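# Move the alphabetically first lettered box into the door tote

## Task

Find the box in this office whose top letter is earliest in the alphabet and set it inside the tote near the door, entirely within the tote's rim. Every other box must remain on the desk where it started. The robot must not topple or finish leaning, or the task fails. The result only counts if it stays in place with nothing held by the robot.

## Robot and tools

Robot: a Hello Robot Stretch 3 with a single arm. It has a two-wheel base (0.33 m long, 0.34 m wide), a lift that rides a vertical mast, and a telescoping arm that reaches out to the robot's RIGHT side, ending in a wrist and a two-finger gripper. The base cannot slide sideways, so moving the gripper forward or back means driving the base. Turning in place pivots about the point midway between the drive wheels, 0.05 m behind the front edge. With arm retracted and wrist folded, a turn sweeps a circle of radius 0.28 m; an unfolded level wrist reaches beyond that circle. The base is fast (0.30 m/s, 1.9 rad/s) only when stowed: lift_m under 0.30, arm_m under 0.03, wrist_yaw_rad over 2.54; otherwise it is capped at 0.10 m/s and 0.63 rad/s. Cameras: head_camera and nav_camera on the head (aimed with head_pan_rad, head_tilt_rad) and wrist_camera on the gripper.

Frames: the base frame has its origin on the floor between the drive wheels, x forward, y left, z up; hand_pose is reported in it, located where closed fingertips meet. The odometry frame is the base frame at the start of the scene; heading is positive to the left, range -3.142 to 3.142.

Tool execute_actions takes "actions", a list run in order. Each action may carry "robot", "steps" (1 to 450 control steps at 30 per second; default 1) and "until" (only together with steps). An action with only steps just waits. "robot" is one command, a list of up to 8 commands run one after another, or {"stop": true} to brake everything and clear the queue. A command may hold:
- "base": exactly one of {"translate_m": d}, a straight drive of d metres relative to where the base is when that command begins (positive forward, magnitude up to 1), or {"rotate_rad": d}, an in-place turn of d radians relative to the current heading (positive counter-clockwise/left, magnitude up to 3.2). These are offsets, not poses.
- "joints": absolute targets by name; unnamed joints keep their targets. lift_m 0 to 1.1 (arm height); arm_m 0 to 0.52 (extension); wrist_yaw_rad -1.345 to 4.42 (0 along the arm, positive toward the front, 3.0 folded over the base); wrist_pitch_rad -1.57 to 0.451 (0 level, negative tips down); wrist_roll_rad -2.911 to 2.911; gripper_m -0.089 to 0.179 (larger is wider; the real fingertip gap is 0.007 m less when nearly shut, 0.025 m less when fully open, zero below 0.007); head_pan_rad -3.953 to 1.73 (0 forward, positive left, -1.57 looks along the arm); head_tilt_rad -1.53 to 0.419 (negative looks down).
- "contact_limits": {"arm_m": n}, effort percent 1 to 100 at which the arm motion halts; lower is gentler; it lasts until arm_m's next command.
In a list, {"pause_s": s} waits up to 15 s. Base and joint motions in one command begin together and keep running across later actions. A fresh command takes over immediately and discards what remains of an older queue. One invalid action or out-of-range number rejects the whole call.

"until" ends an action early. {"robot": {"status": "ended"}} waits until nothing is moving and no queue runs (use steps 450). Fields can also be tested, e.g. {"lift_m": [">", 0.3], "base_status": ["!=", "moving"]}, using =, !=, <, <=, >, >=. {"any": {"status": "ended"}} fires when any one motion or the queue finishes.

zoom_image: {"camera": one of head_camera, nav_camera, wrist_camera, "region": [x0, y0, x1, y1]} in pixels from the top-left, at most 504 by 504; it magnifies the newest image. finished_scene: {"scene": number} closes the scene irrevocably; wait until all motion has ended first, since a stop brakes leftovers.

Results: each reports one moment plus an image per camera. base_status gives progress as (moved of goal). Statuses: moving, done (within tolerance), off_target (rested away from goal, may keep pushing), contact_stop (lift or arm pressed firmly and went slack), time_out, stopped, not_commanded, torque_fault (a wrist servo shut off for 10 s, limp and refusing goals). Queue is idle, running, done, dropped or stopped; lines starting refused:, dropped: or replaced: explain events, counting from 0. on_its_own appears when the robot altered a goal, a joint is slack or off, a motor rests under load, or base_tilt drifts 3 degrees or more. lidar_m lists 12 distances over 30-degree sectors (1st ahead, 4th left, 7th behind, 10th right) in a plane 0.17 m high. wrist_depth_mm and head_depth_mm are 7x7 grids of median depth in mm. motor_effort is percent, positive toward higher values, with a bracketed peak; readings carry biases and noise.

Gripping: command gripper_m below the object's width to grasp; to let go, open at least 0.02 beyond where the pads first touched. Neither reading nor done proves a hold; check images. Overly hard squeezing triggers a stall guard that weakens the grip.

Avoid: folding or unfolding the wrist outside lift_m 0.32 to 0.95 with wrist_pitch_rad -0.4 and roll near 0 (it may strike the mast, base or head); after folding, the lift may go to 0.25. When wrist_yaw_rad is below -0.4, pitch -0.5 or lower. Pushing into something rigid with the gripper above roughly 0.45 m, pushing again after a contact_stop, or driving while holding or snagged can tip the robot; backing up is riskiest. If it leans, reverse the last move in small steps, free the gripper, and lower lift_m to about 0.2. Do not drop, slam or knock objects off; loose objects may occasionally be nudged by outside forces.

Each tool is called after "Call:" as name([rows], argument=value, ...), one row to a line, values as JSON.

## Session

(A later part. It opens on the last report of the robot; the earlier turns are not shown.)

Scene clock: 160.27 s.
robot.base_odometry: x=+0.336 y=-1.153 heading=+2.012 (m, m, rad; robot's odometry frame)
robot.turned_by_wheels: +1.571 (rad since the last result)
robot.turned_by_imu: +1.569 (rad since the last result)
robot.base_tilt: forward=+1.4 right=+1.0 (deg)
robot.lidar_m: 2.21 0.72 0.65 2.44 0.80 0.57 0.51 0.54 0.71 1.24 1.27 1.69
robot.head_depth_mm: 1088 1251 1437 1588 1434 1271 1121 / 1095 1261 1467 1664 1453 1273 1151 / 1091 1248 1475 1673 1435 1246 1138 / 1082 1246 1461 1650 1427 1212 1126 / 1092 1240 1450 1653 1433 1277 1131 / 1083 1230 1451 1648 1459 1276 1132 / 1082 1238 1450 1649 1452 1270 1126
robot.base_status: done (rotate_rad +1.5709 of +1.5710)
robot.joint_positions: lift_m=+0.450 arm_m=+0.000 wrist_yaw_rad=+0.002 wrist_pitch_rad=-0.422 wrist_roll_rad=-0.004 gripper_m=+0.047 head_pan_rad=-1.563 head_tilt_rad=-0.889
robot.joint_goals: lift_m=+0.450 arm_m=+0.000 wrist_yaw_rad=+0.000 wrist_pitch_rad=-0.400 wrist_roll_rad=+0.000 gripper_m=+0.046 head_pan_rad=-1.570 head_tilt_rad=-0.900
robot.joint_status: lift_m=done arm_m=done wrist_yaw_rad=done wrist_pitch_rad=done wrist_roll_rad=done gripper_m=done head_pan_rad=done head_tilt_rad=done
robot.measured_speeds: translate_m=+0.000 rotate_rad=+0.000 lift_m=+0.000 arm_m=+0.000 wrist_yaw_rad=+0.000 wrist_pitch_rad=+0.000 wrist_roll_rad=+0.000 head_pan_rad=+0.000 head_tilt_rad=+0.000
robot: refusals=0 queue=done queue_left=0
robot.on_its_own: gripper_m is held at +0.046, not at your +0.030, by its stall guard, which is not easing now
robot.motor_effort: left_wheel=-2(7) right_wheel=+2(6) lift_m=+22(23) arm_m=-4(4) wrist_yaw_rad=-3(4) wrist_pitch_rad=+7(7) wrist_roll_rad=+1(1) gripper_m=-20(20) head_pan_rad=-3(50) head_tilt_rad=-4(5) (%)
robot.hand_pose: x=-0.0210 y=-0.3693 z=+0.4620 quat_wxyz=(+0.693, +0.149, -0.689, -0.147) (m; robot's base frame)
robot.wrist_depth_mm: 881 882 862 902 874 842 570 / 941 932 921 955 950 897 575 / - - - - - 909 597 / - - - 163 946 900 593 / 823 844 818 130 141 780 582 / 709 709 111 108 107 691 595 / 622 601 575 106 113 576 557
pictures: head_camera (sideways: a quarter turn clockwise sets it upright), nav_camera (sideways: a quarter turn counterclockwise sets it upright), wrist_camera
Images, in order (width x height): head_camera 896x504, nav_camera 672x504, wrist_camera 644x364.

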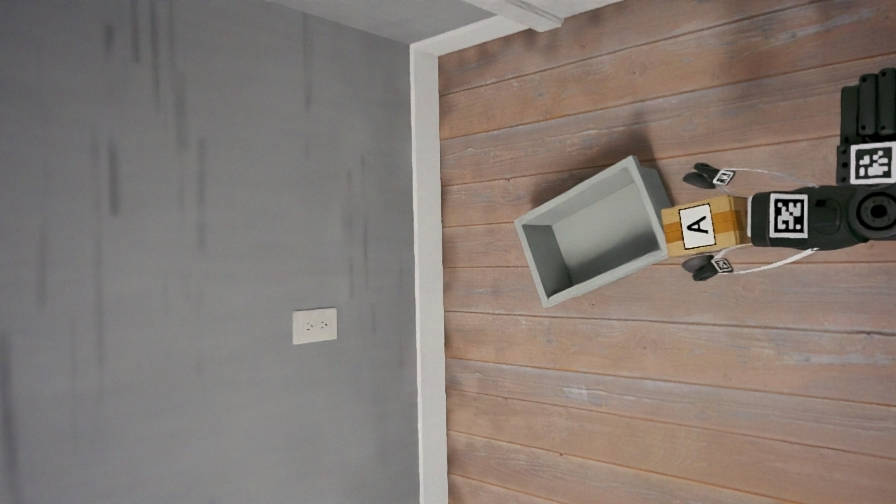

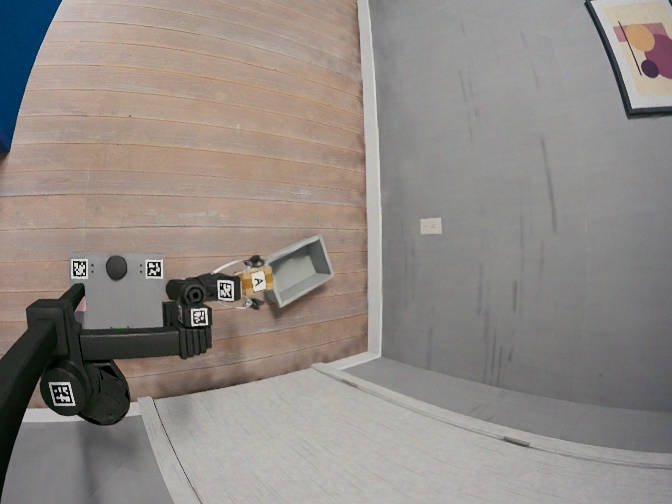

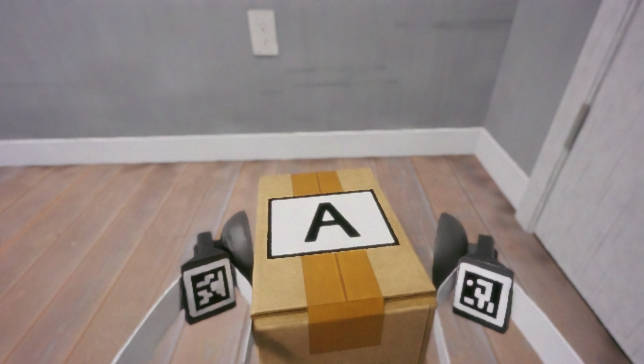

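The turn was accurate (IMU +1.569) and the gripper now points at the tote. Next I'll extend the arm to bring the box over the tote, then lower part of the way to check alignment.

Call:
execute_actions([
  {"robot": [{"joints": {"arm_m": 0.39}}, {"joints": {"lift_m": 0.2}}], "steps": 450, "until": {"robot": {"status": "ended"}}},
])

Scene clock: 167.63 s.
robot.base_odometry: x=+0.336 y=-1.153 heading=+2.012 (m, m, rad; robot's odometry frame)
robot.turned_by_wheels: +0.000 (rad since the last result)
robot.turned_by_imu: +0.002 (rad since the last result)
robot.base_tilt: forward=+1.4 right=+1.0 (deg)
robot.lidar_m: 2.20 0.72 0.65 2.44 0.80 0.57 0.51 0.53 0.72 1.23 1.27 1.69
robot.head_depth_mm: 1093 1253 1443 1597 1425 1267 1123 / 1095 1251 1468 1691 1453 1281 1124 / 1088 1246 1460 1664 1473 1264 1128 / 1093 1244 1460 1664 1418 1250 1131 / 1078 1240 1460 1657 1440 1276 1121 / 1081 1238 1452 1650 1457 1275 1130 / 1081 1232 1451 1649 1459 1266 1131
robot.base_status: done (rotate_rad +1.5709 of +1.5710)
robot.joint_positions: lift_m=+0.200 arm_m=+0.390 wrist_yaw_rad=+0.001 wrist_pitch_rad=-0.422 wrist_roll_rad=-0.004 gripper_m=+0.047 head_pan_rad=-1.563 head_tilt_rad=-0.889
robot.joint_goals: lift_m=+0.200 arm_m=+0.390 wrist_yaw_rad=+0.000 wrist_pitch_rad=-0.400 wrist_roll_rad=+0.000 gripper_m=+0.046 head_pan_rad=-1.570 head_tilt_rad=-0.900
robot.joint_status: lift_m=done arm_m=done wrist_yaw_rad=done wrist_pitch_rad=done wrist_roll_rad=done gripper_m=done head_pan_rad=done head_tilt_rad=done
robot.measured_speeds: translate_m=+0.000 rotate_rad=+0.000 lift_m=+0.000 arm_m=+0.000 wrist_yaw_rad=+0.000 wrist_pitch_rad=+0.000 wrist_roll_rad=+0.000 head_pan_rad=+0.000 head_tilt_rad=+0.000
robot: refusals=0 queue=done queue_left=0
robot.on_its_own: gripper_m is held at +0.046, not at your +0.030, by its stall guard, which is not easing now
robot.motor_effort: left_wheel=-2(2) right_wheel=+3(2) lift_m=+23(20) arm_m=+5(3) wrist_yaw_rad=-1(3) wrist_pitch_rad=+7(7) wrist_roll_rad=+2(1) gripper_m=-20(21) head_pan_rad=-4(4) head_tilt_rad=-5(4) (%)
robot.hand_pose: x=-0.0213 y=-0.7584 z=+0.2120 quat_wxyz=(+0.693, +0.149, -0.690, -0.148) (m; robot's base frame)
robot.wrist_depth_mm: 539 536 536 540 536 543 541 / 584 594 591 598 574 589 574 / 636 639 625 641 640 632 580 / 592 582 577 165 559 547 533 / 477 476 466 130 141 463 447 / 413 390 111 108 107 397 377 / 353 342 323 105 113 330 331
pictures: head_camera (sideways: a quarter turn clockwise sets it upright), nav_camera (sideways: a quarter turn counterclockwise sets it upright), wrist_camera
Images, in order (width x height): head_camera 896x504, nav_camera 672x504, wrist_camera 644x364.

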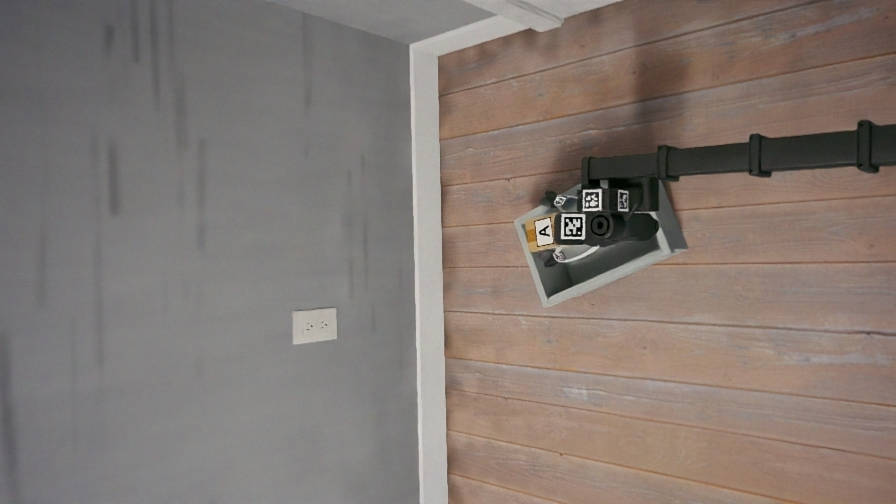

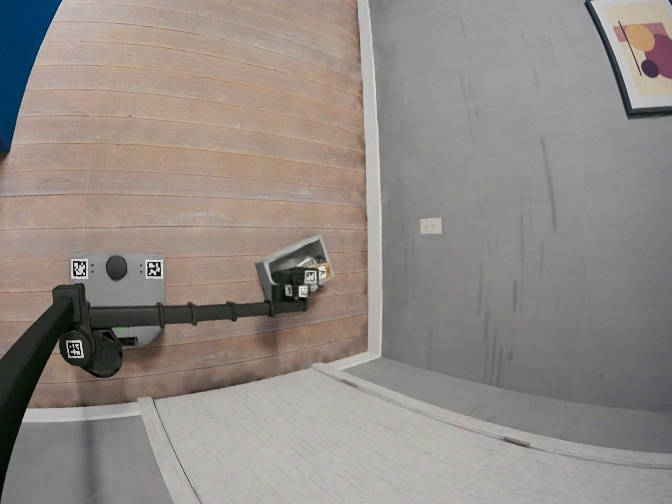

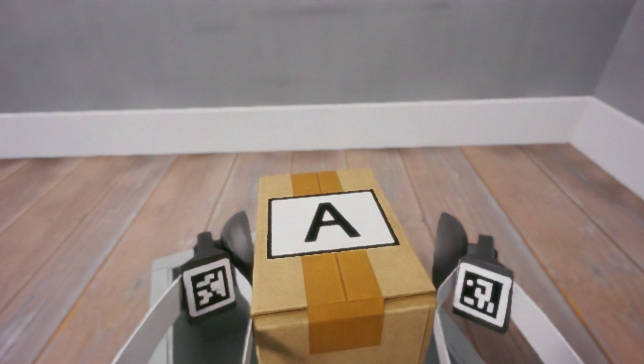

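Call:
zoom_image(camera="head_camera", region=[480, 120, 740, 340])

Region (480, 120, 740, 340) of head_camera's 896x504 image, scaled by 1.938, with more detail than that image has; it fills the top 426 rows of this view, and the rest is white.

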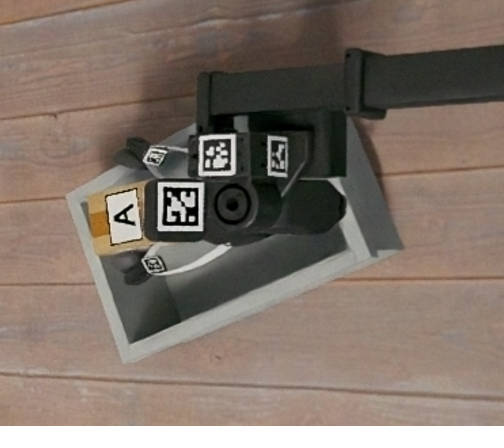

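The measurements agree: the box is about 3.5 cm beyond the tote centre along the arm, and laterally centred to within about 0.5 cm. I'll lower in stages, starting at about rim height.

Call:
execute_actions([
  {"robot": {"joints": {"lift_m": 0.12}}, "steps": 300, "until": {"robot": {"status": "ended"}}},
])

Scene clock: 171.10 s.
robot.base_odometry: x=+0.336 y=-1.153 heading=+2.012 (m, m, rad; robot's odometry frame)
robot.turned_by_wheels: +0.000 (rad since the last result)
robot.turned_by_imu: +0.001 (rad since the last result)
robot.base_tilt: forward=+1.3 right=+1.0 (deg)
robot.lidar_m: 2.21 0.72 0.65 2.43 0.80 0.57 0.51 0.54 0.72 1.23 1.27 1.70
robot.head_depth_mm: 1096 1258 1431 1580 1429 1278 1119 / 1090 1245 1470 1658 1446 1265 1126 / 1096 1254 1462 1674 1487 1258 1132 / 1085 1241 1449 1656 1421 1251 1129 / 1081 1243 1435 1653 1433 1271 1128 / 1087 1236 1453 1667 1466 1268 1125 / 1079 1238 1451 1648 1465 1278 1128
robot.base_status: done (rotate_rad +1.5709 of +1.5710)
robot.joint_positions: lift_m=+0.120 arm_m=+0.390 wrist_yaw_rad=+0.001 wrist_pitch_rad=-0.422 wrist_roll_rad=-0.004 gripper_m=+0.047 head_pan_rad=-1.563 head_tilt_rad=-0.889
robot.joint_goals: lift_m=+0.120 arm_m=+0.390 wrist_yaw_rad=+0.000 wrist_pitch_rad=-0.400 wrist_roll_rad=+0.000 gripper_m=+0.046 head_pan_rad=-1.570 head_tilt_rad=-0.900
robot.joint_status: lift_m=done arm_m=done wrist_yaw_rad=done wrist_pitch_rad=done wrist_roll_rad=done gripper_m=done head_pan_rad=done head_tilt_rad=done
robot.measured_speeds: translate_m=+0.000 rotate_rad=+0.000 lift_m=+0.000 arm_m=+0.000 wrist_yaw_rad=+0.000 wrist_pitch_rad=+0.000 wrist_roll_rad=+0.000 head_pan_rad=+0.000 head_tilt_rad=+0.000
robot: refusals=0 queue=done queue_left=0
robot.on_its_own: gripper_m is held at +0.046, not at your +0.030, by its stall guard, which is not easing now
robot.motor_effort: left_wheel=-2(2) right_wheel=+3(2) lift_m=+22(17) arm_m=+5(5) wrist_yaw_rad=-1(1) wrist_pitch_rad=+7(7) wrist_roll_rad=+1(1) gripper_m=-21(20) head_pan_rad=-4(5) head_tilt_rad=-4(4) (%)
robot.hand_pose: x=-0.0213 y=-0.7584 z=+0.1320 quat_wxyz=(+0.693, +0.149, -0.690, -0.148) (m; robot's base frame)
robot.wrist_depth_mm: 536 534 543 532 540 542 539 / 581 585 580 585 568 571 558 / 592 588 563 549 544 533 518 / 452 432 251 164 250 415 415 / 369 235 256 130 141 353 342 / 311 173 110 108 107 285 291 / 266 149 254 106 113 170 248
pictures: head_camera (sideways: a quarter turn clockwise sets it upright), nav_camera (sideways: a quarter turn counterclockwise sets it upright), wrist_camera
Images, in order (width x height): head_camera 896x504, nav_camera 672x504, wrist_camera 644x364.

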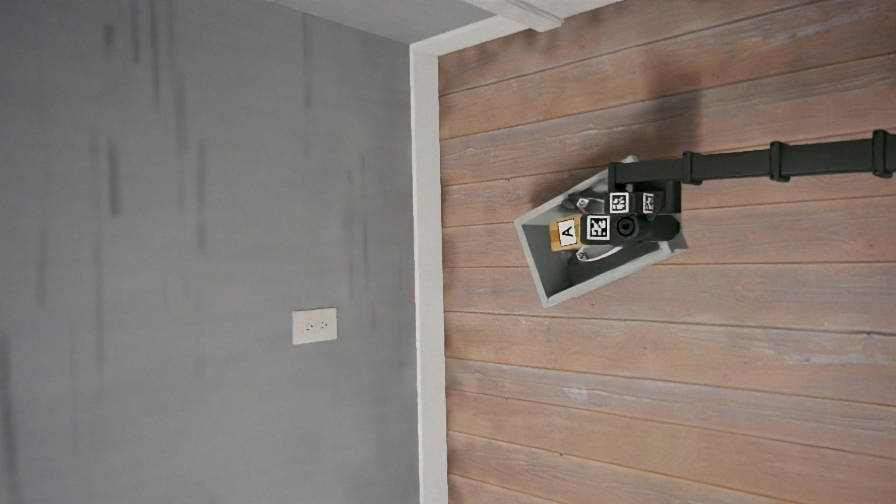

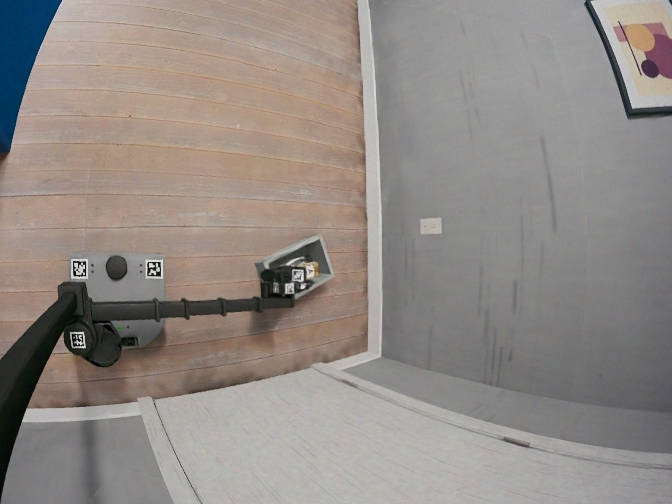

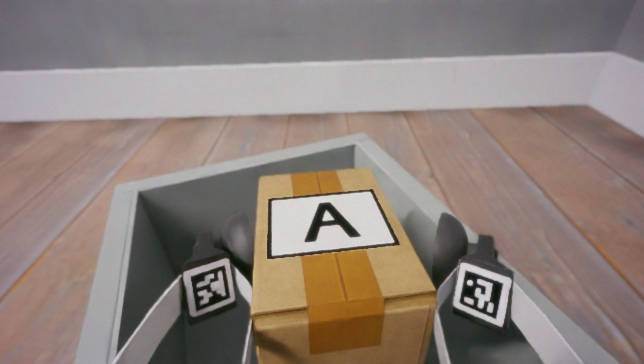

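Call:
zoom_image(camera="wrist_camera", region=[60, 100, 564, 364])

Region (60, 100, 564, 364) of wrist_camera's 644x364 image, scaled by 1.000; it fills the top 264 rows of this view, and the rest is white.

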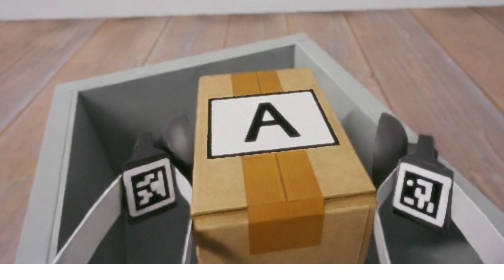

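By my measurements the box fits with at least 3 cm of clearance, but it sits about 1.7 cm nearer the tote's right-hand long wall. I'll move the base forward 1.5 cm to centre it, then lower further.

Call:
execute_actions([
  {"robot": [{"base": {"translate_m": 0.015}}, {"joints": {"lift_m": 0.09}}], "steps": 300, "until": {"robot": {"status": "ended"}}},
])

Scene clock: 175.30 s.
robot.base_odometry: x=+0.330 y=-1.139 heading=+2.012 (m, m, rad; robot's odometry frame)
robot.turned_by_wheels: +0.000 (rad since the last result)
robot.turned_by_imu: +0.001 (rad since the last result)
robot.base_tilt: forward=+1.4 right=+1.0 (deg)
robot.lidar_m: 2.20 0.72 0.64 2.50 0.82 0.58 0.52 0.55 0.74 1.23 1.27 1.69
robot.head_depth_mm: 1092 1256 1459 1624 1441 1265 1127 / 1090 1255 1468 1670 1467 1275 1127 / 1085 1244 1456 1677 1441 1247 1129 / 1089 1242 1463 1665 1414 1250 1125 / 1086 1233 1447 1653 1465 1269 1137 / 1082 1242 1446 1632 1457 1271 1132 / 1077 1240 1460 1640 1464 1268 1133
robot.base_status: done (translate_m +0.0150 of +0.0150)
robot.joint_positions: lift_m=+0.090 arm_m=+0.390 wrist_yaw_rad=+0.001 wrist_pitch_rad=-0.422 wrist_roll_rad=-0.004 gripper_m=+0.047 head_pan_rad=-1.563 head_tilt_rad=-0.889
robot.joint_goals: lift_m=+0.090 arm_m=+0.390 wrist_yaw_rad=+0.000 wrist_pitch_rad=-0.400 wrist_roll_rad=+0.000 gripper_m=+0.046 head_pan_rad=-1.570 head_tilt_rad=-0.900
robot.joint_status: lift_m=done arm_m=done wrist_yaw_rad=done wrist_pitch_rad=done wrist_roll_rad=done gripper_m=done head_pan_rad=done head_tilt_rad=done
robot.measured_speeds: translate_m=+0.000 rotate_rad=+0.000 lift_m=+0.000 arm_m=+0.000 wrist_yaw_rad=+0.000 wrist_pitch_rad=+0.000 wrist_roll_rad=+0.000 head_pan_rad=+0.000 head_tilt_rad=+0.000
robot: refusals=0 queue=done queue_left=0
robot.on_its_own: gripper_m is held at +0.046, not at your +0.030, by its stall guard, which is not easing now
robot.motor_effort: left_wheel=-2(3) right_wheel=+2(6) lift_m=+23(26) arm_m=+5(5) wrist_yaw_rad=-2(1) wrist_pitch_rad=+7(7) wrist_roll_rad=+1(1) gripper_m=-21(20) head_pan_rad=-3(4) head_tilt_rad=-5(4) (%)
robot.hand_pose: x=-0.0213 y=-0.7584 z=+0.1020 quat_wxyz=(+0.693, +0.149, -0.690, -0.148) (m; robot's base frame)
robot.wrist_depth_mm: 534 530 539 536 537 543 538 / 567 567 582 579 572 565 568 / 514 510 243 252 252 472 471 / 401 217 240 164 215 190 366 / 326 165 251 130 141 156 300 / 274 135 110 108 107 153 127 / 230 116 218 106 113 191 128
pictures: head_camera (sideways: a quarter turn clockwise sets it upright), nav_camera (sideways: a quarter turn counterclockwise sets it upright), wrist_camera
Images, in order (width x height): head_camera 896x504, nav_camera 672x504, wrist_camera 644x364.

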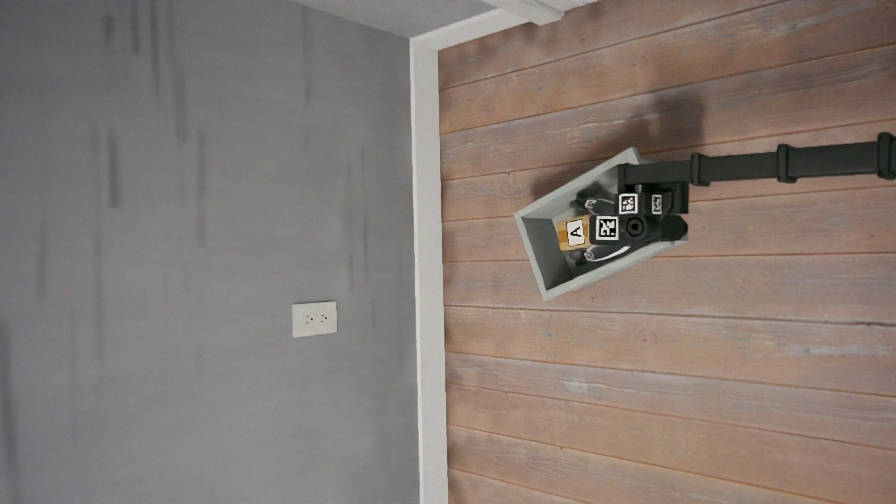

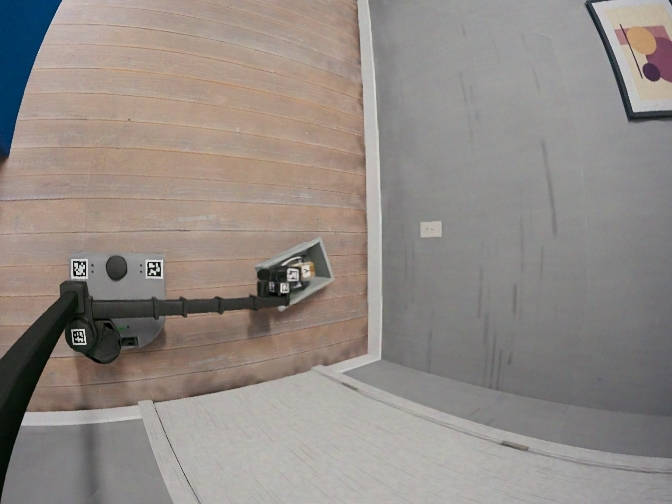

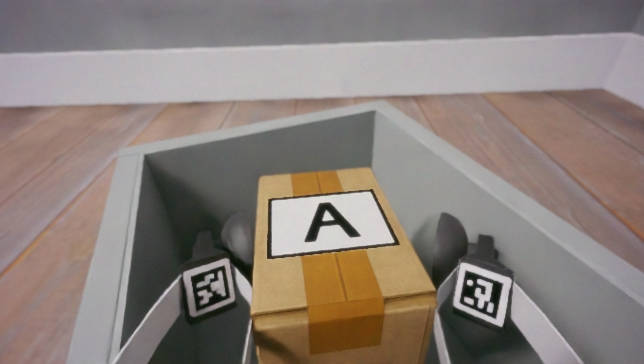

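The box is now inside the tote's opening and nothing has made contact. I'll keep lowering in small steps, watching wrist pitch and motor efforts for any contact with the rim.

Call:
execute_actions([
  {"robot": {"joints": {"lift_m": 0.075}}, "steps": 300, "until": {"robot": {"status": "ended"}}},
])

Scene clock: 176.60 s.
robot.base_odometry: x=+0.330 y=-1.139 heading=+2.013 (m, m, rad; robot's odometry frame)
robot.turned_by_wheels: +0.000 (rad since the last result)
robot.turned_by_imu: +0.001 (rad since the last result)
robot.base_tilt: forward=+1.4 right=+1.0 (deg)
robot.lidar_m: 2.20 0.72 0.64 2.49 0.82 0.58 0.52 0.55 0.73 1.23 1.27 1.70
robot.head_depth_mm: 1098 1254 1469 1614 1437 1273 1127 / 1098 1244 1469 1664 1461 1274 1129 / 1085 1258 1463 1668 1422 1245 1126 / 1088 1248 1462 1652 1413 1247 1131 / 1088 1244 1450 1649 1464 1268 1131 / 1085 1243 1452 1654 1460 1270 1127 / 1080 1238 1441 1628 1469 1282 1133
robot.base_status: done (translate_m +0.0150 of +0.0150)
robot.joint_positions: lift_m=+0.078 arm_m=+0.390 wrist_yaw_rad=+0.001 wrist_pitch_rad=-0.403 wrist_roll_rad=-0.007 gripper_m=+0.047 head_pan_rad=-1.563 head_tilt_rad=-0.889
robot.joint_goals: lift_m=+0.078 arm_m=+0.390 wrist_yaw_rad=+0.000 wrist_pitch_rad=-0.400 wrist_roll_rad=+0.000 gripper_m=+0.046 head_pan_rad=-1.570 head_tilt_rad=-0.900
robot.joint_status: lift_m=contact_stop arm_m=done wrist_yaw_rad=done wrist_pitch_rad=done wrist_roll_rad=done gripper_m=done head_pan_rad=done head_tilt_rad=done
robot.measured_speeds: translate_m=+0.000 rotate_rad=+0.002 lift_m=+0.003 arm_m=+0.000 wrist_yaw_rad=+0.000 wrist_pitch_rad=+0.120 wrist_roll_rad=+0.000 head_pan_rad=+0.000 head_tilt_rad=+0.000
robot: refusals=0 queue=dropped queue_left=0
robot.on_its_own: gripper_m is held at +0.046, not at your +0.030, by its stall guard, which is not easing now; lift_m is slack since a contact_stop, until your next command for it
robot.motor_effort: left_wheel=+0(2) right_wheel=-3(2) lift_m=+19(24) arm_m=+5(5) wrist_yaw_rad=-1(1) wrist_pitch_rad=-1(7) wrist_roll_rad=+2(2) gripper_m=-21(21) head_pan_rad=-3(3) head_tilt_rad=-3(4) (%)
robot.hand_pose: x=-0.0213 y=-0.7608 z=+0.0942 quat_wxyz=(+0.696, +0.143, -0.690, -0.141) (m; robot's base frame)
robot.wrist_depth_mm: 542 543 534 536 530 542 543 / 580 581 578 562 585 570 569 / 530 511 234 249 249 480 467 / 398 211 236 167 215 180 372 / 321 156 244 130 141 156 139 / 269 132 111 108 107 152 125 / 109 115 218 105 113 189 128
pictures: head_camera (sideways: a quarter turn clockwise sets it upright), nav_camera (sideways: a quarter turn counterclockwise sets it upright), wrist_camera
Images, in order (width x height): head_camera 896x504, nav_camera 672x504, wrist_camera 644x364.

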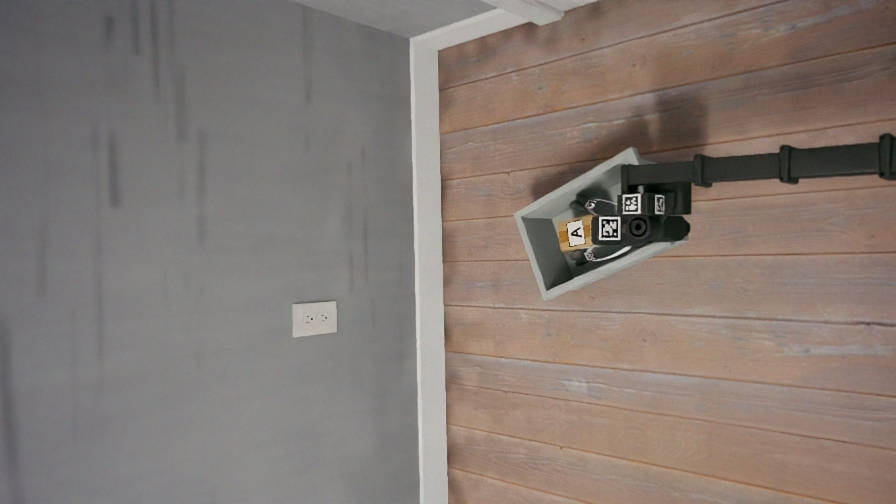

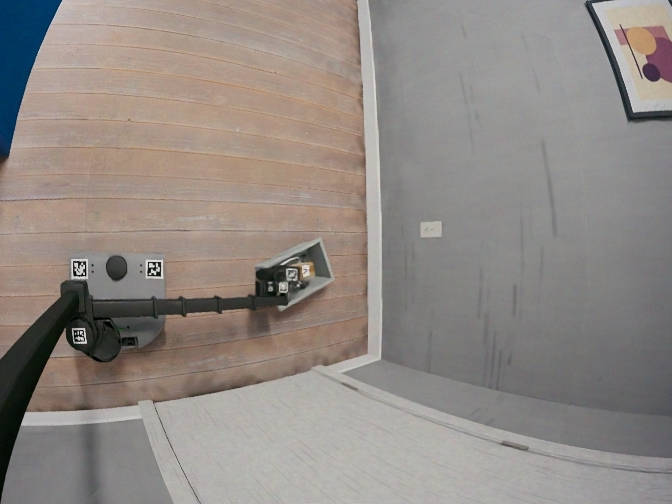

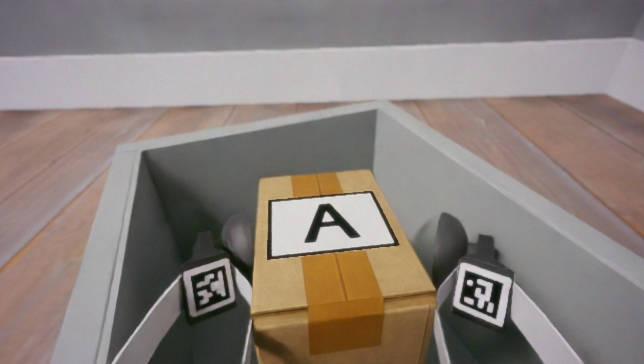

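The lift stopped on gentle contact at 0.078 m, where the gripper body is resting on the tote's near rim. Releasing here would drop the box about 5 cm. To place it more gently, I'll raise the lift, pitch the wrist down more steeply so the fingers reach deeper past the rim, and extend the arm to compensate.

Call:
execute_actions([
  {"robot": [{"joints": {"lift_m": 0.22}}, {"joints": {"wrist_pitch_rad": -0.75, "arm_m": 0.425}}, {"joints": {"lift_m": 0.15}}], "steps": 450, "until": {"robot": {"status": "ended"}}},
])

Scene clock: 185.10 s.
robot.base_odometry: x=+0.330 y=-1.139 heading=+2.012 (m, m, rad; robot's odometry frame)
robot.turned_by_wheels: +0.000 (rad since the last result)
robot.turned_by_imu: +0.002 (rad since the last result)
robot.base_tilt: forward=+1.3 right=+1.1 (deg)
robot.lidar_m: 2.20 0.72 0.64 2.50 0.82 0.58 0.52 0.55 0.73 1.23 1.27 1.69
robot.head_depth_mm: 1096 1254 1464 1629 1426 1274 1129 / 1090 1249 1463 1657 1464 1275 1126 / 1085 1244 1465 1667 1498 1266 1126 / 1089 1242 1451 1669 1423 1243 1129 / 1083 1238 1453 1657 1460 1265 1126 / 1082 1239 1456 1649 1459 1279 1136 / 1082 1239 1437 1634 1467 1279 1126
robot.base_status: done (translate_m +0.0150 of +0.0150)
robot.joint_positions: lift_m=+0.150 arm_m=+0.425 wrist_yaw_rad=+0.001 wrist_pitch_rad=-0.765 wrist_roll_rad=-0.005 gripper_m=+0.047 head_pan_rad=-1.563 head_tilt_rad=-0.889
robot.joint_goals: lift_m=+0.150 arm_m=+0.425 wrist_yaw_rad=+0.000 wrist_pitch_rad=-0.750 wrist_roll_rad=+0.000 gripper_m=+0.046 head_pan_rad=-1.570 head_tilt_rad=-0.900
robot.joint_status: lift_m=done arm_m=done wrist_yaw_rad=done wrist_pitch_rad=done wrist_roll_rad=done gripper_m=done head_pan_rad=done head_tilt_rad=done
robot.measured_speeds: translate_m=+0.000 rotate_rad=+0.000 lift_m=+0.000 arm_m=+0.000 wrist_yaw_rad=+0.000 wrist_pitch_rad=+0.000 wrist_roll_rad=+0.000 head_pan_rad=+0.000 head_tilt_rad=+0.000
robot: refusals=0 queue=done queue_left=0
robot.on_its_own: gripper_m is held at +0.046, not at your +0.030, by its stall guard, which is not easing now
robot.motor_effort: left_wheel=+0(1) right_wheel=+1(2) lift_m=+22(35) arm_m=+4(7) wrist_yaw_rad=-1(1) wrist_pitch_rad=+5(7) wrist_roll_rad=+1(2) gripper_m=-21(20) head_pan_rad=-4(3) head_tilt_rad=-5(4) (%)
robot.hand_pose: x=-0.0214 y=-0.7377 z=+0.0941 quat_wxyz=(+0.658, +0.265, -0.654, -0.263) (m; robot's base frame)
robot.wrist_depth_mm: 476 463 454 446 440 423 417 / 406 394 215 237 217 374 362 / 351 210 240 279 228 180 322 / 312 183 279 167 241 163 290 / 280 156 227 130 143 168 139 / 256 136 110 108 107 166 132 / 231 128 184 105 113 211 138
pictures: head_camera (sideways: a quarter turn clockwise sets it upright), nav_camera (sideways: a quarter turn counterclockwise sets it upright), wrist_camera
Images, in order (width x height): head_camera 896x504, nav_camera 672x504, wrist_camera 644x364.

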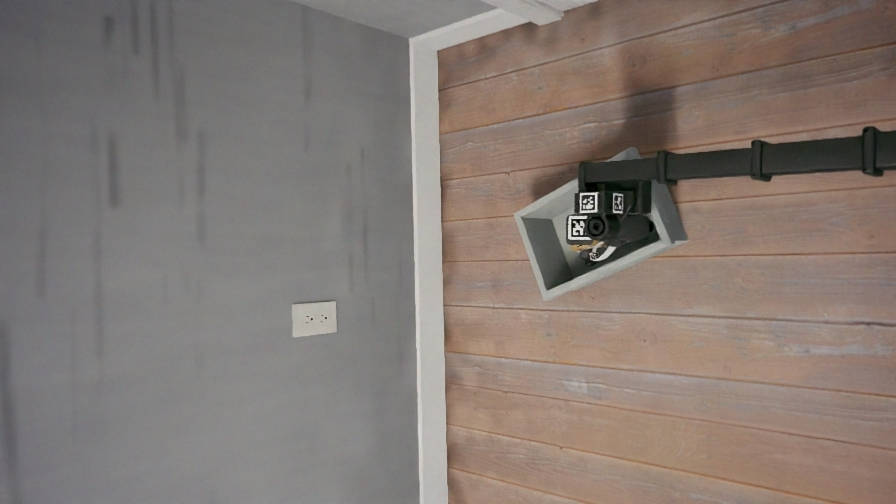

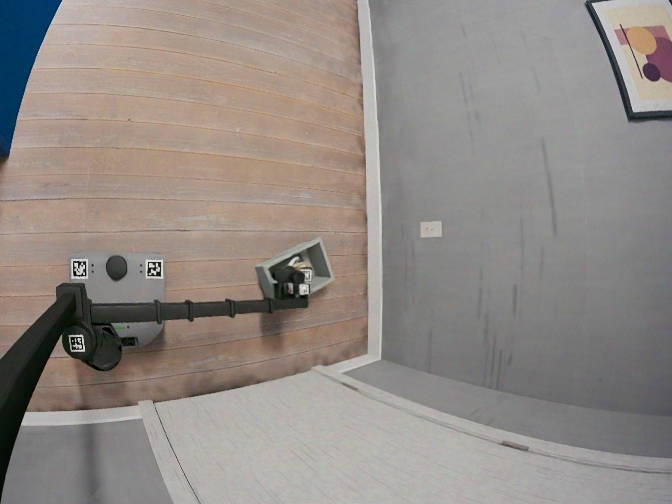

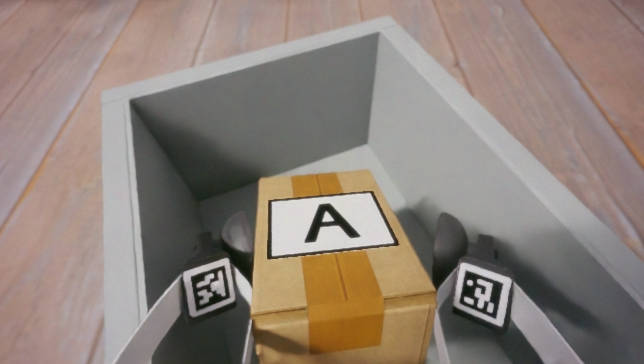

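The wrist is now pitched to −0.765 and the hand is over the tote's centre. I'll lower in small steps.

Call:
execute_actions([
  {"robot": {"joints": {"lift_m": 0.125}}, "steps": 300, "until": {"robot": {"status": "ended"}}},
])

Scene clock: 186.60 s.
robot.base_odometry: x=+0.330 y=-1.139 heading=+2.012 (m, m, rad; robot's odometry frame)
robot.turned_by_wheels: +0.000 (rad since the last result)
robot.turned_by_imu: +0.000 (rad since the last result)
robot.base_tilt: forward=+1.4 right=+1.0 (deg)
robot.lidar_m: 2.20 0.72 0.64 2.50 0.82 0.58 0.52 0.55 0.73 1.23 1.27 1.69
robot.head_depth_mm: 1095 1255 1453 1631 1445 1274 1126 / 1089 1254 1475 1672 1455 1271 1130 / 1093 1255 1460 1672 1491 1269 1132 / 1082 1241 1458 1665 1421 1249 1124 / 1082 1236 1446 1655 1461 1279 1127 / 1081 1241 1444 1645 1459 1278 1130 / 1079 1242 1435 1637 1457 1283 1131
robot.base_status: done (translate_m +0.0150 of +0.0150)
robot.joint_positions: lift_m=+0.125 arm_m=+0.425 wrist_yaw_rad=+0.001 wrist_pitch_rad=-0.765 wrist_roll_rad=-0.005 gripper_m=+0.047 head_pan_rad=-1.563 head_tilt_rad=-0.889
robot.joint_goals: lift_m=+0.125 arm_m=+0.425 wrist_yaw_rad=+0.000 wrist_pitch_rad=-0.750 wrist_roll_rad=+0.000 gripper_m=+0.046 head_pan_rad=-1.570 head_tilt_rad=-0.900
robot.joint_status: lift_m=done arm_m=done wrist_yaw_rad=done wrist_pitch_rad=done wrist_roll_rad=done gripper_m=done head_pan_rad=done head_tilt_rad=done
robot.measured_speeds: translate_m=+0.000 rotate_rad=+0.000 lift_m=+0.000 arm_m=+0.000 wrist_yaw_rad=+0.000 wrist_pitch_rad=+0.000 wrist_roll_rad=+0.000 head_pan_rad=+0.000 head_tilt_rad=+0.000
robot: refusals=0 queue=done queue_left=0
robot.on_its_own: gripper_m is held at +0.046, not at your +0.030, by its stall guard, which is not easing now
robot.motor_effort: left_wheel=-1(1) right_wheel=+0(0) lift_m=+22(18) arm_m=+5(5) wrist_yaw_rad=-1(1) wrist_pitch_rad=+5(5) wrist_roll_rad=+2(2) gripper_m=-21(21) head_pan_rad=-4(4) head_tilt_rad=-5(4) (%)
robot.hand_pose: x=-0.0214 y=-0.7377 z=+0.0691 quat_wxyz=(+0.658, +0.265, -0.654, -0.263) (m; robot's base frame)
robot.wrist_depth_mm: 428 420 197 206 204 391 379 / 362 187 209 238 207 165 330 / 312 191 240 278 226 149 287 / 275 163 265 167 239 161 123 / 245 141 228 131 142 168 125 / 110 119 110 108 107 166 132 / 100 106 185 106 113 193 139
pictures: head_camera (sideways: a quarter turn clockwise sets it upright), nav_camera (sideways: a quarter turn counterclockwise sets it upright), wrist_camera
Images, in order (width x height): head_camera 896x504, nav_camera 672x504, wrist_camera 644x364.

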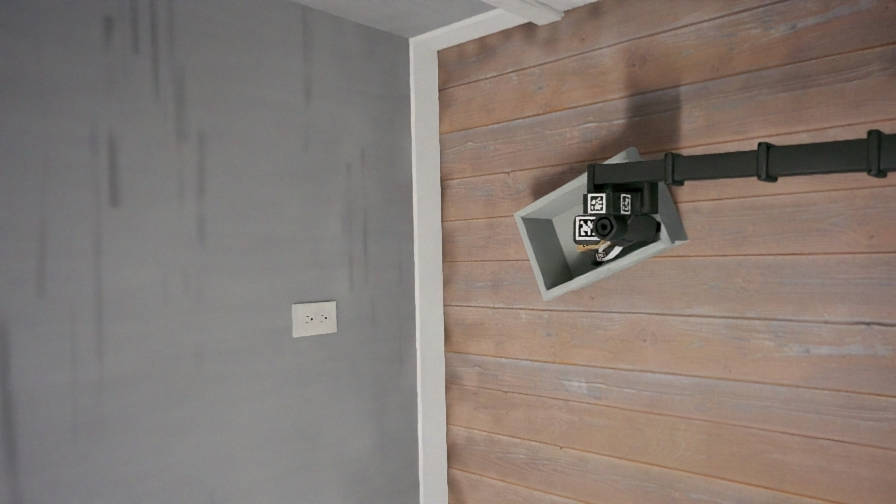

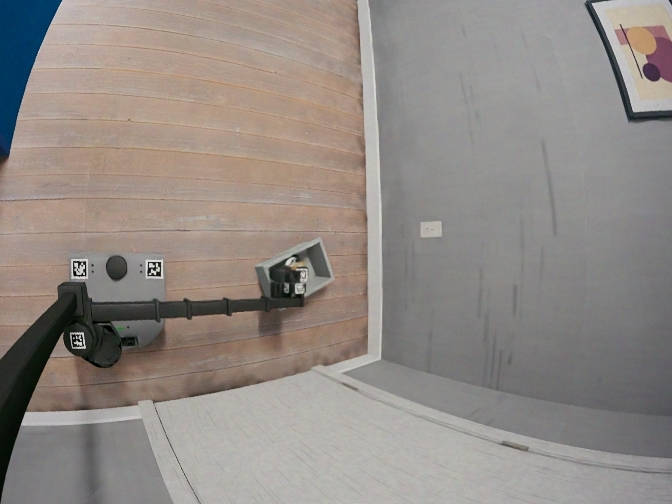

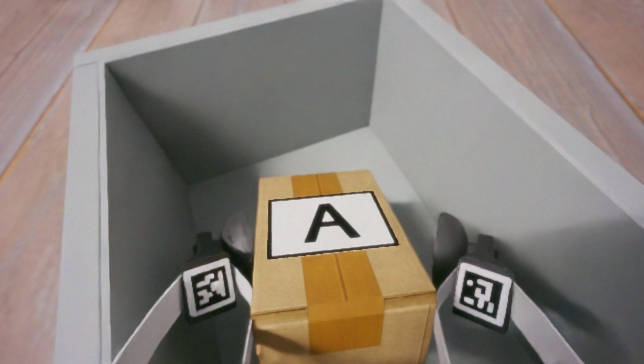

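Call:
execute_actions([
  {"robot": {"joints": {"lift_m": 0.11}}, "steps": 300, "until": {"robot": {"status": "ended"}}},
])

Scene clock: 187.47 s.
robot.base_odometry: x=+0.330 y=-1.139 heading=+2.012 (m, m, rad; robot's odometry frame)
robot.turned_by_wheels: +0.000 (rad since the last result)
robot.turned_by_imu: +0.000 (rad since the last result)
robot.base_tilt: forward=+1.4 right=+1.0 (deg)
robot.lidar_m: 2.20 0.72 0.64 2.50 0.82 0.58 0.52 0.55 0.74 1.23 1.27 1.69
robot.head_depth_mm: 1094 1258 1462 1629 1439 1272 1128 / 1092 1248 1460 1662 1465 1273 1128 / 1086 1241 1459 1669 1491 1255 1122 / 1088 1239 1458 1659 1427 1254 1131 / 1086 1239 1457 1665 1460 1272 1126 / 1078 1241 1450 1642 1465 1277 1124 / 1076 1240 1456 1644 1455 1275 1134
robot.base_status: done (translate_m +0.0150 of +0.0150)
robot.joint_positions: lift_m=+0.110 arm_m=+0.425 wrist_yaw_rad=+0.001 wrist_pitch_rad=-0.765 wrist_roll_rad=-0.005 gripper_m=+0.047 head_pan_rad=-1.563 head_tilt_rad=-0.889
robot.joint_goals: lift_m=+0.110 arm_m=+0.425 wrist_yaw_rad=+0.000 wrist_pitch_rad=-0.750 wrist_roll_rad=+0.000 gripper_m=+0.046 head_pan_rad=-1.570 head_tilt_rad=-0.900
robot.joint_status: lift_m=done arm_m=done wrist_yaw_rad=done wrist_pitch_rad=done wrist_roll_rad=done gripper_m=done head_pan_rad=done head_tilt_rad=done
robot.measured_speeds: translate_m=+0.000 rotate_rad=+0.000 lift_m=+0.000 arm_m=+0.000 wrist_yaw_rad=+0.000 wrist_pitch_rad=+0.000 wrist_roll_rad=+0.000 head_pan_rad=+0.000 head_tilt_rad=+0.000
robot: refusals=0 queue=done queue_left=0
robot.on_its_own: gripper_m is held at +0.046, not at your +0.030, by its stall guard, which is not easing now
robot.motor_effort: left_wheel=-1(1) right_wheel=+1(1) lift_m=+23(27) arm_m=+4(4) wrist_yaw_rad=-2(1) wrist_pitch_rad=+5(5) wrist_roll_rad=+2(2) gripper_m=-21(21) head_pan_rad=-4(4) head_tilt_rad=-4(4) (%)
robot.hand_pose: x=-0.0214 y=-0.7377 z=+0.0541 quat_wxyz=(+0.658, +0.265, -0.654, -0.263) (m; robot's base frame)
robot.wrist_depth_mm: 402 171 186 206 189 342 353 / 154 186 209 238 206 141 306 / 129 192 242 267 228 150 118 / 115 162 250 166 233 160 118 / 101 140 228 131 142 167 125 / 92 119 111 108 107 165 132 / 84 105 181 105 113 180 138
pictures: head_camera (sideways: a quarter turn clockwise sets it upright), nav_camera (sideways: a quarter turn counterclockwise sets it upright), wrist_camera
Images, in order (width x height): head_camera 896x504, nav_camera 672x504, wrist_camera 644x364.

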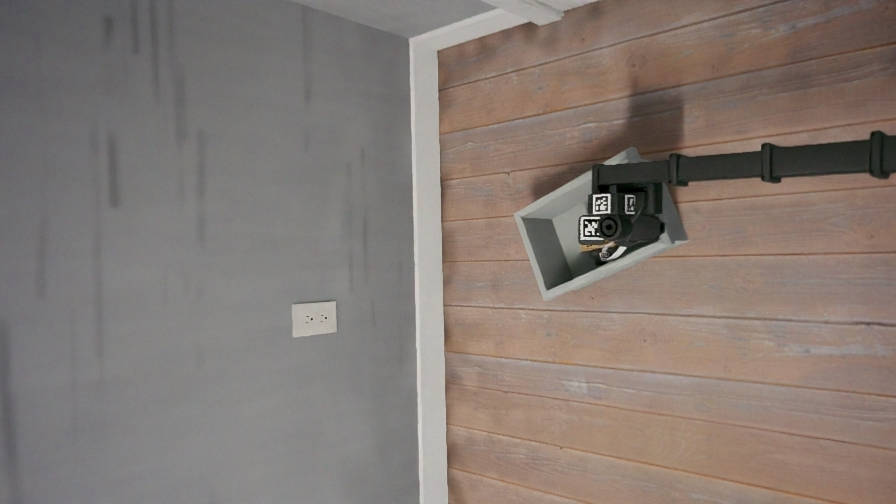

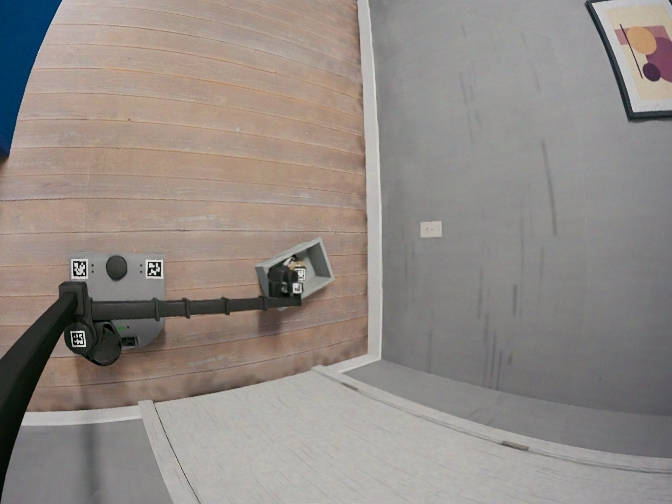

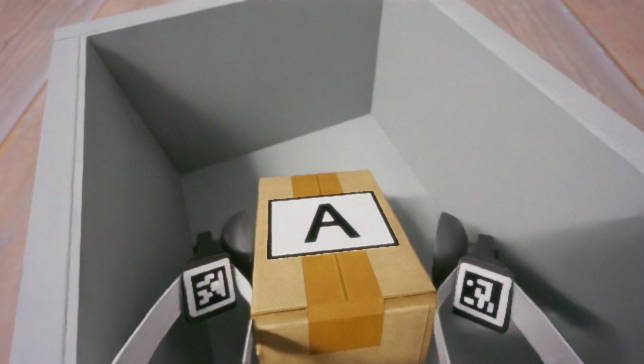

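Call:
execute_actions([
  {"robot": {"joints": {"lift_m": 0.1}}, "steps": 300, "until": {"robot": {"status": "ended"}}},
])

Scene clock: 188.40 s.
robot.base_odometry: x=+0.330 y=-1.139 heading=+2.012 (m, m, rad; robot's odometry frame)
robot.turned_by_wheels: +0.000 (rad since the last result)
robot.turned_by_imu: +0.000 (rad since the last result)
robot.base_tilt: forward=+1.3 right=+1.1 (deg)
robot.lidar_m: 2.20 0.72 0.64 2.50 0.82 0.58 0.52 0.55 0.74 1.24 1.27 1.69
robot.head_depth_mm: 1097 1261 1450 1607 1435 1275 1119 / 1089 1256 1461 1676 1449 1275 1130 / 1087 1251 1462 1660 1456 1246 1133 / 1090 1250 1466 1647 1418 1244 1129 / 1086 1243 1453 1648 1456 1269 1133 / 1082 1236 1456 1644 1463 1283 1130 / 1080 1234 1450 1641 1458 1277 1127
robot.base_status: done (translate_m +0.0150 of +0.0150)
robot.joint_positions: lift_m=+0.100 arm_m=+0.425 wrist_yaw_rad=+0.001 wrist_pitch_rad=-0.765 wrist_roll_rad=-0.005 gripper_m=+0.047 head_pan_rad=-1.563 head_tilt_rad=-0.889
robot.joint_goals: lift_m=+0.100 arm_m=+0.425 wrist_yaw_rad=+0.000 wrist_pitch_rad=-0.750 wrist_roll_rad=+0.000 gripper_m=+0.046 head_pan_rad=-1.570 head_tilt_rad=-0.900
robot.joint_status: lift_m=done arm_m=done wrist_yaw_rad=done wrist_pitch_rad=done wrist_roll_rad=done gripper_m=done head_pan_rad=done head_tilt_rad=done
robot.measured_speeds: translate_m=+0.000 rotate_rad=+0.000 lift_m=+0.000 arm_m=+0.000 wrist_yaw_rad=+0.000 wrist_pitch_rad=+0.000 wrist_roll_rad=+0.000 head_pan_rad=+0.000 head_tilt_rad=+0.000
robot: refusals=0 queue=done queue_left=0
robot.on_its_own: gripper_m is held at +0.046, not at your +0.030, by its stall guard, which is not easing now
robot.motor_effort: left_wheel=-1(1) right_wheel=+1(0) lift_m=+22(21) arm_m=+5(5) wrist_yaw_rad=-1(1) wrist_pitch_rad=+5(5) wrist_roll_rad=+2(2) gripper_m=-21(20) head_pan_rad=-4(3) head_tilt_rad=-4(4) (%)
robot.hand_pose: x=-0.0214 y=-0.7377 z=+0.0441 quat_wxyz=(+0.658, +0.265, -0.654, -0.263) (m; robot's base frame)
robot.wrist_depth_mm: 159 168 185 206 188 142 336 / 137 186 208 239 207 140 118 / 118 192 241 260 228 150 112 / 106 163 240 167 224 161 118 / 99 141 216 130 142 168 124 / 90 119 110 108 107 166 132 / 83 106 174 105 113 171 138
pictures: head_camera (sideways: a quarter turn clockwise sets it upright), nav_camera (sideways: a quarter turn counterclockwise sets it upright), wrist_camera
Images, in order (width x height): head_camera 896x504, nav_camera 672x504, wrist_camera 644x364.

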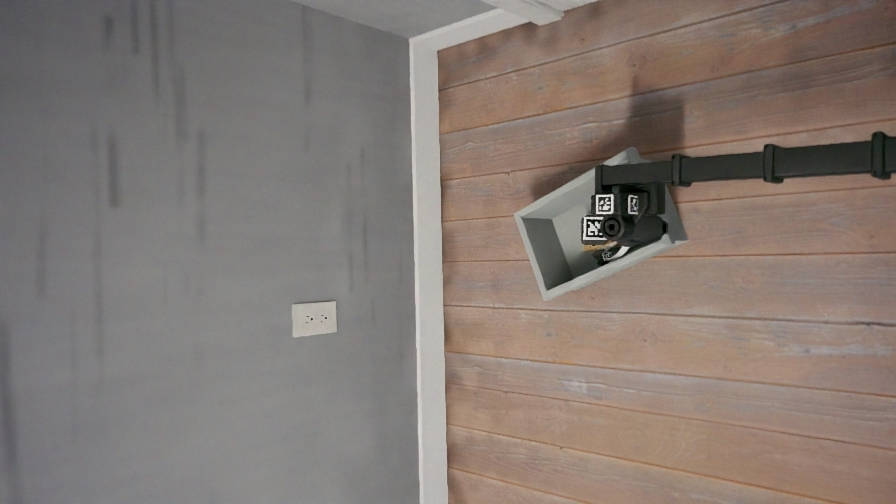

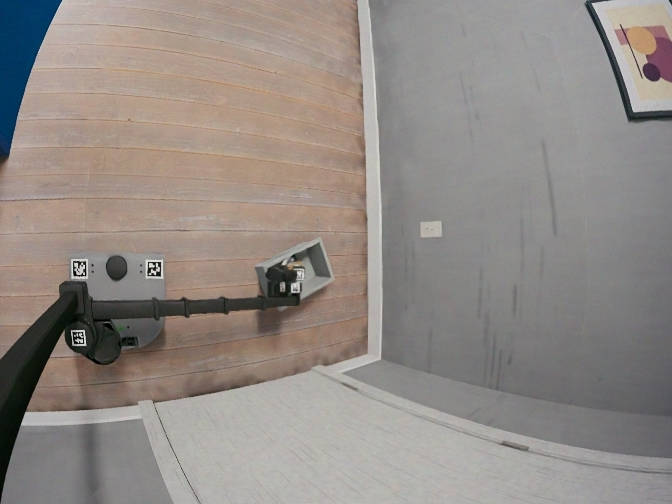

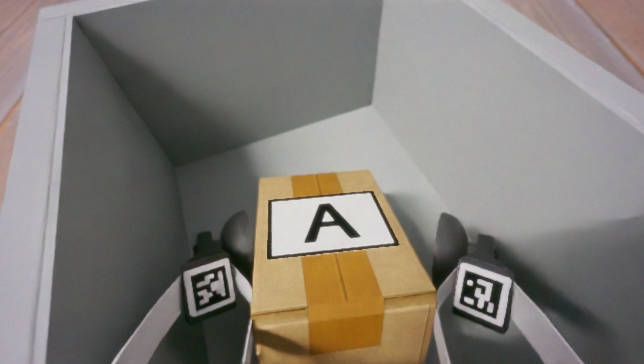

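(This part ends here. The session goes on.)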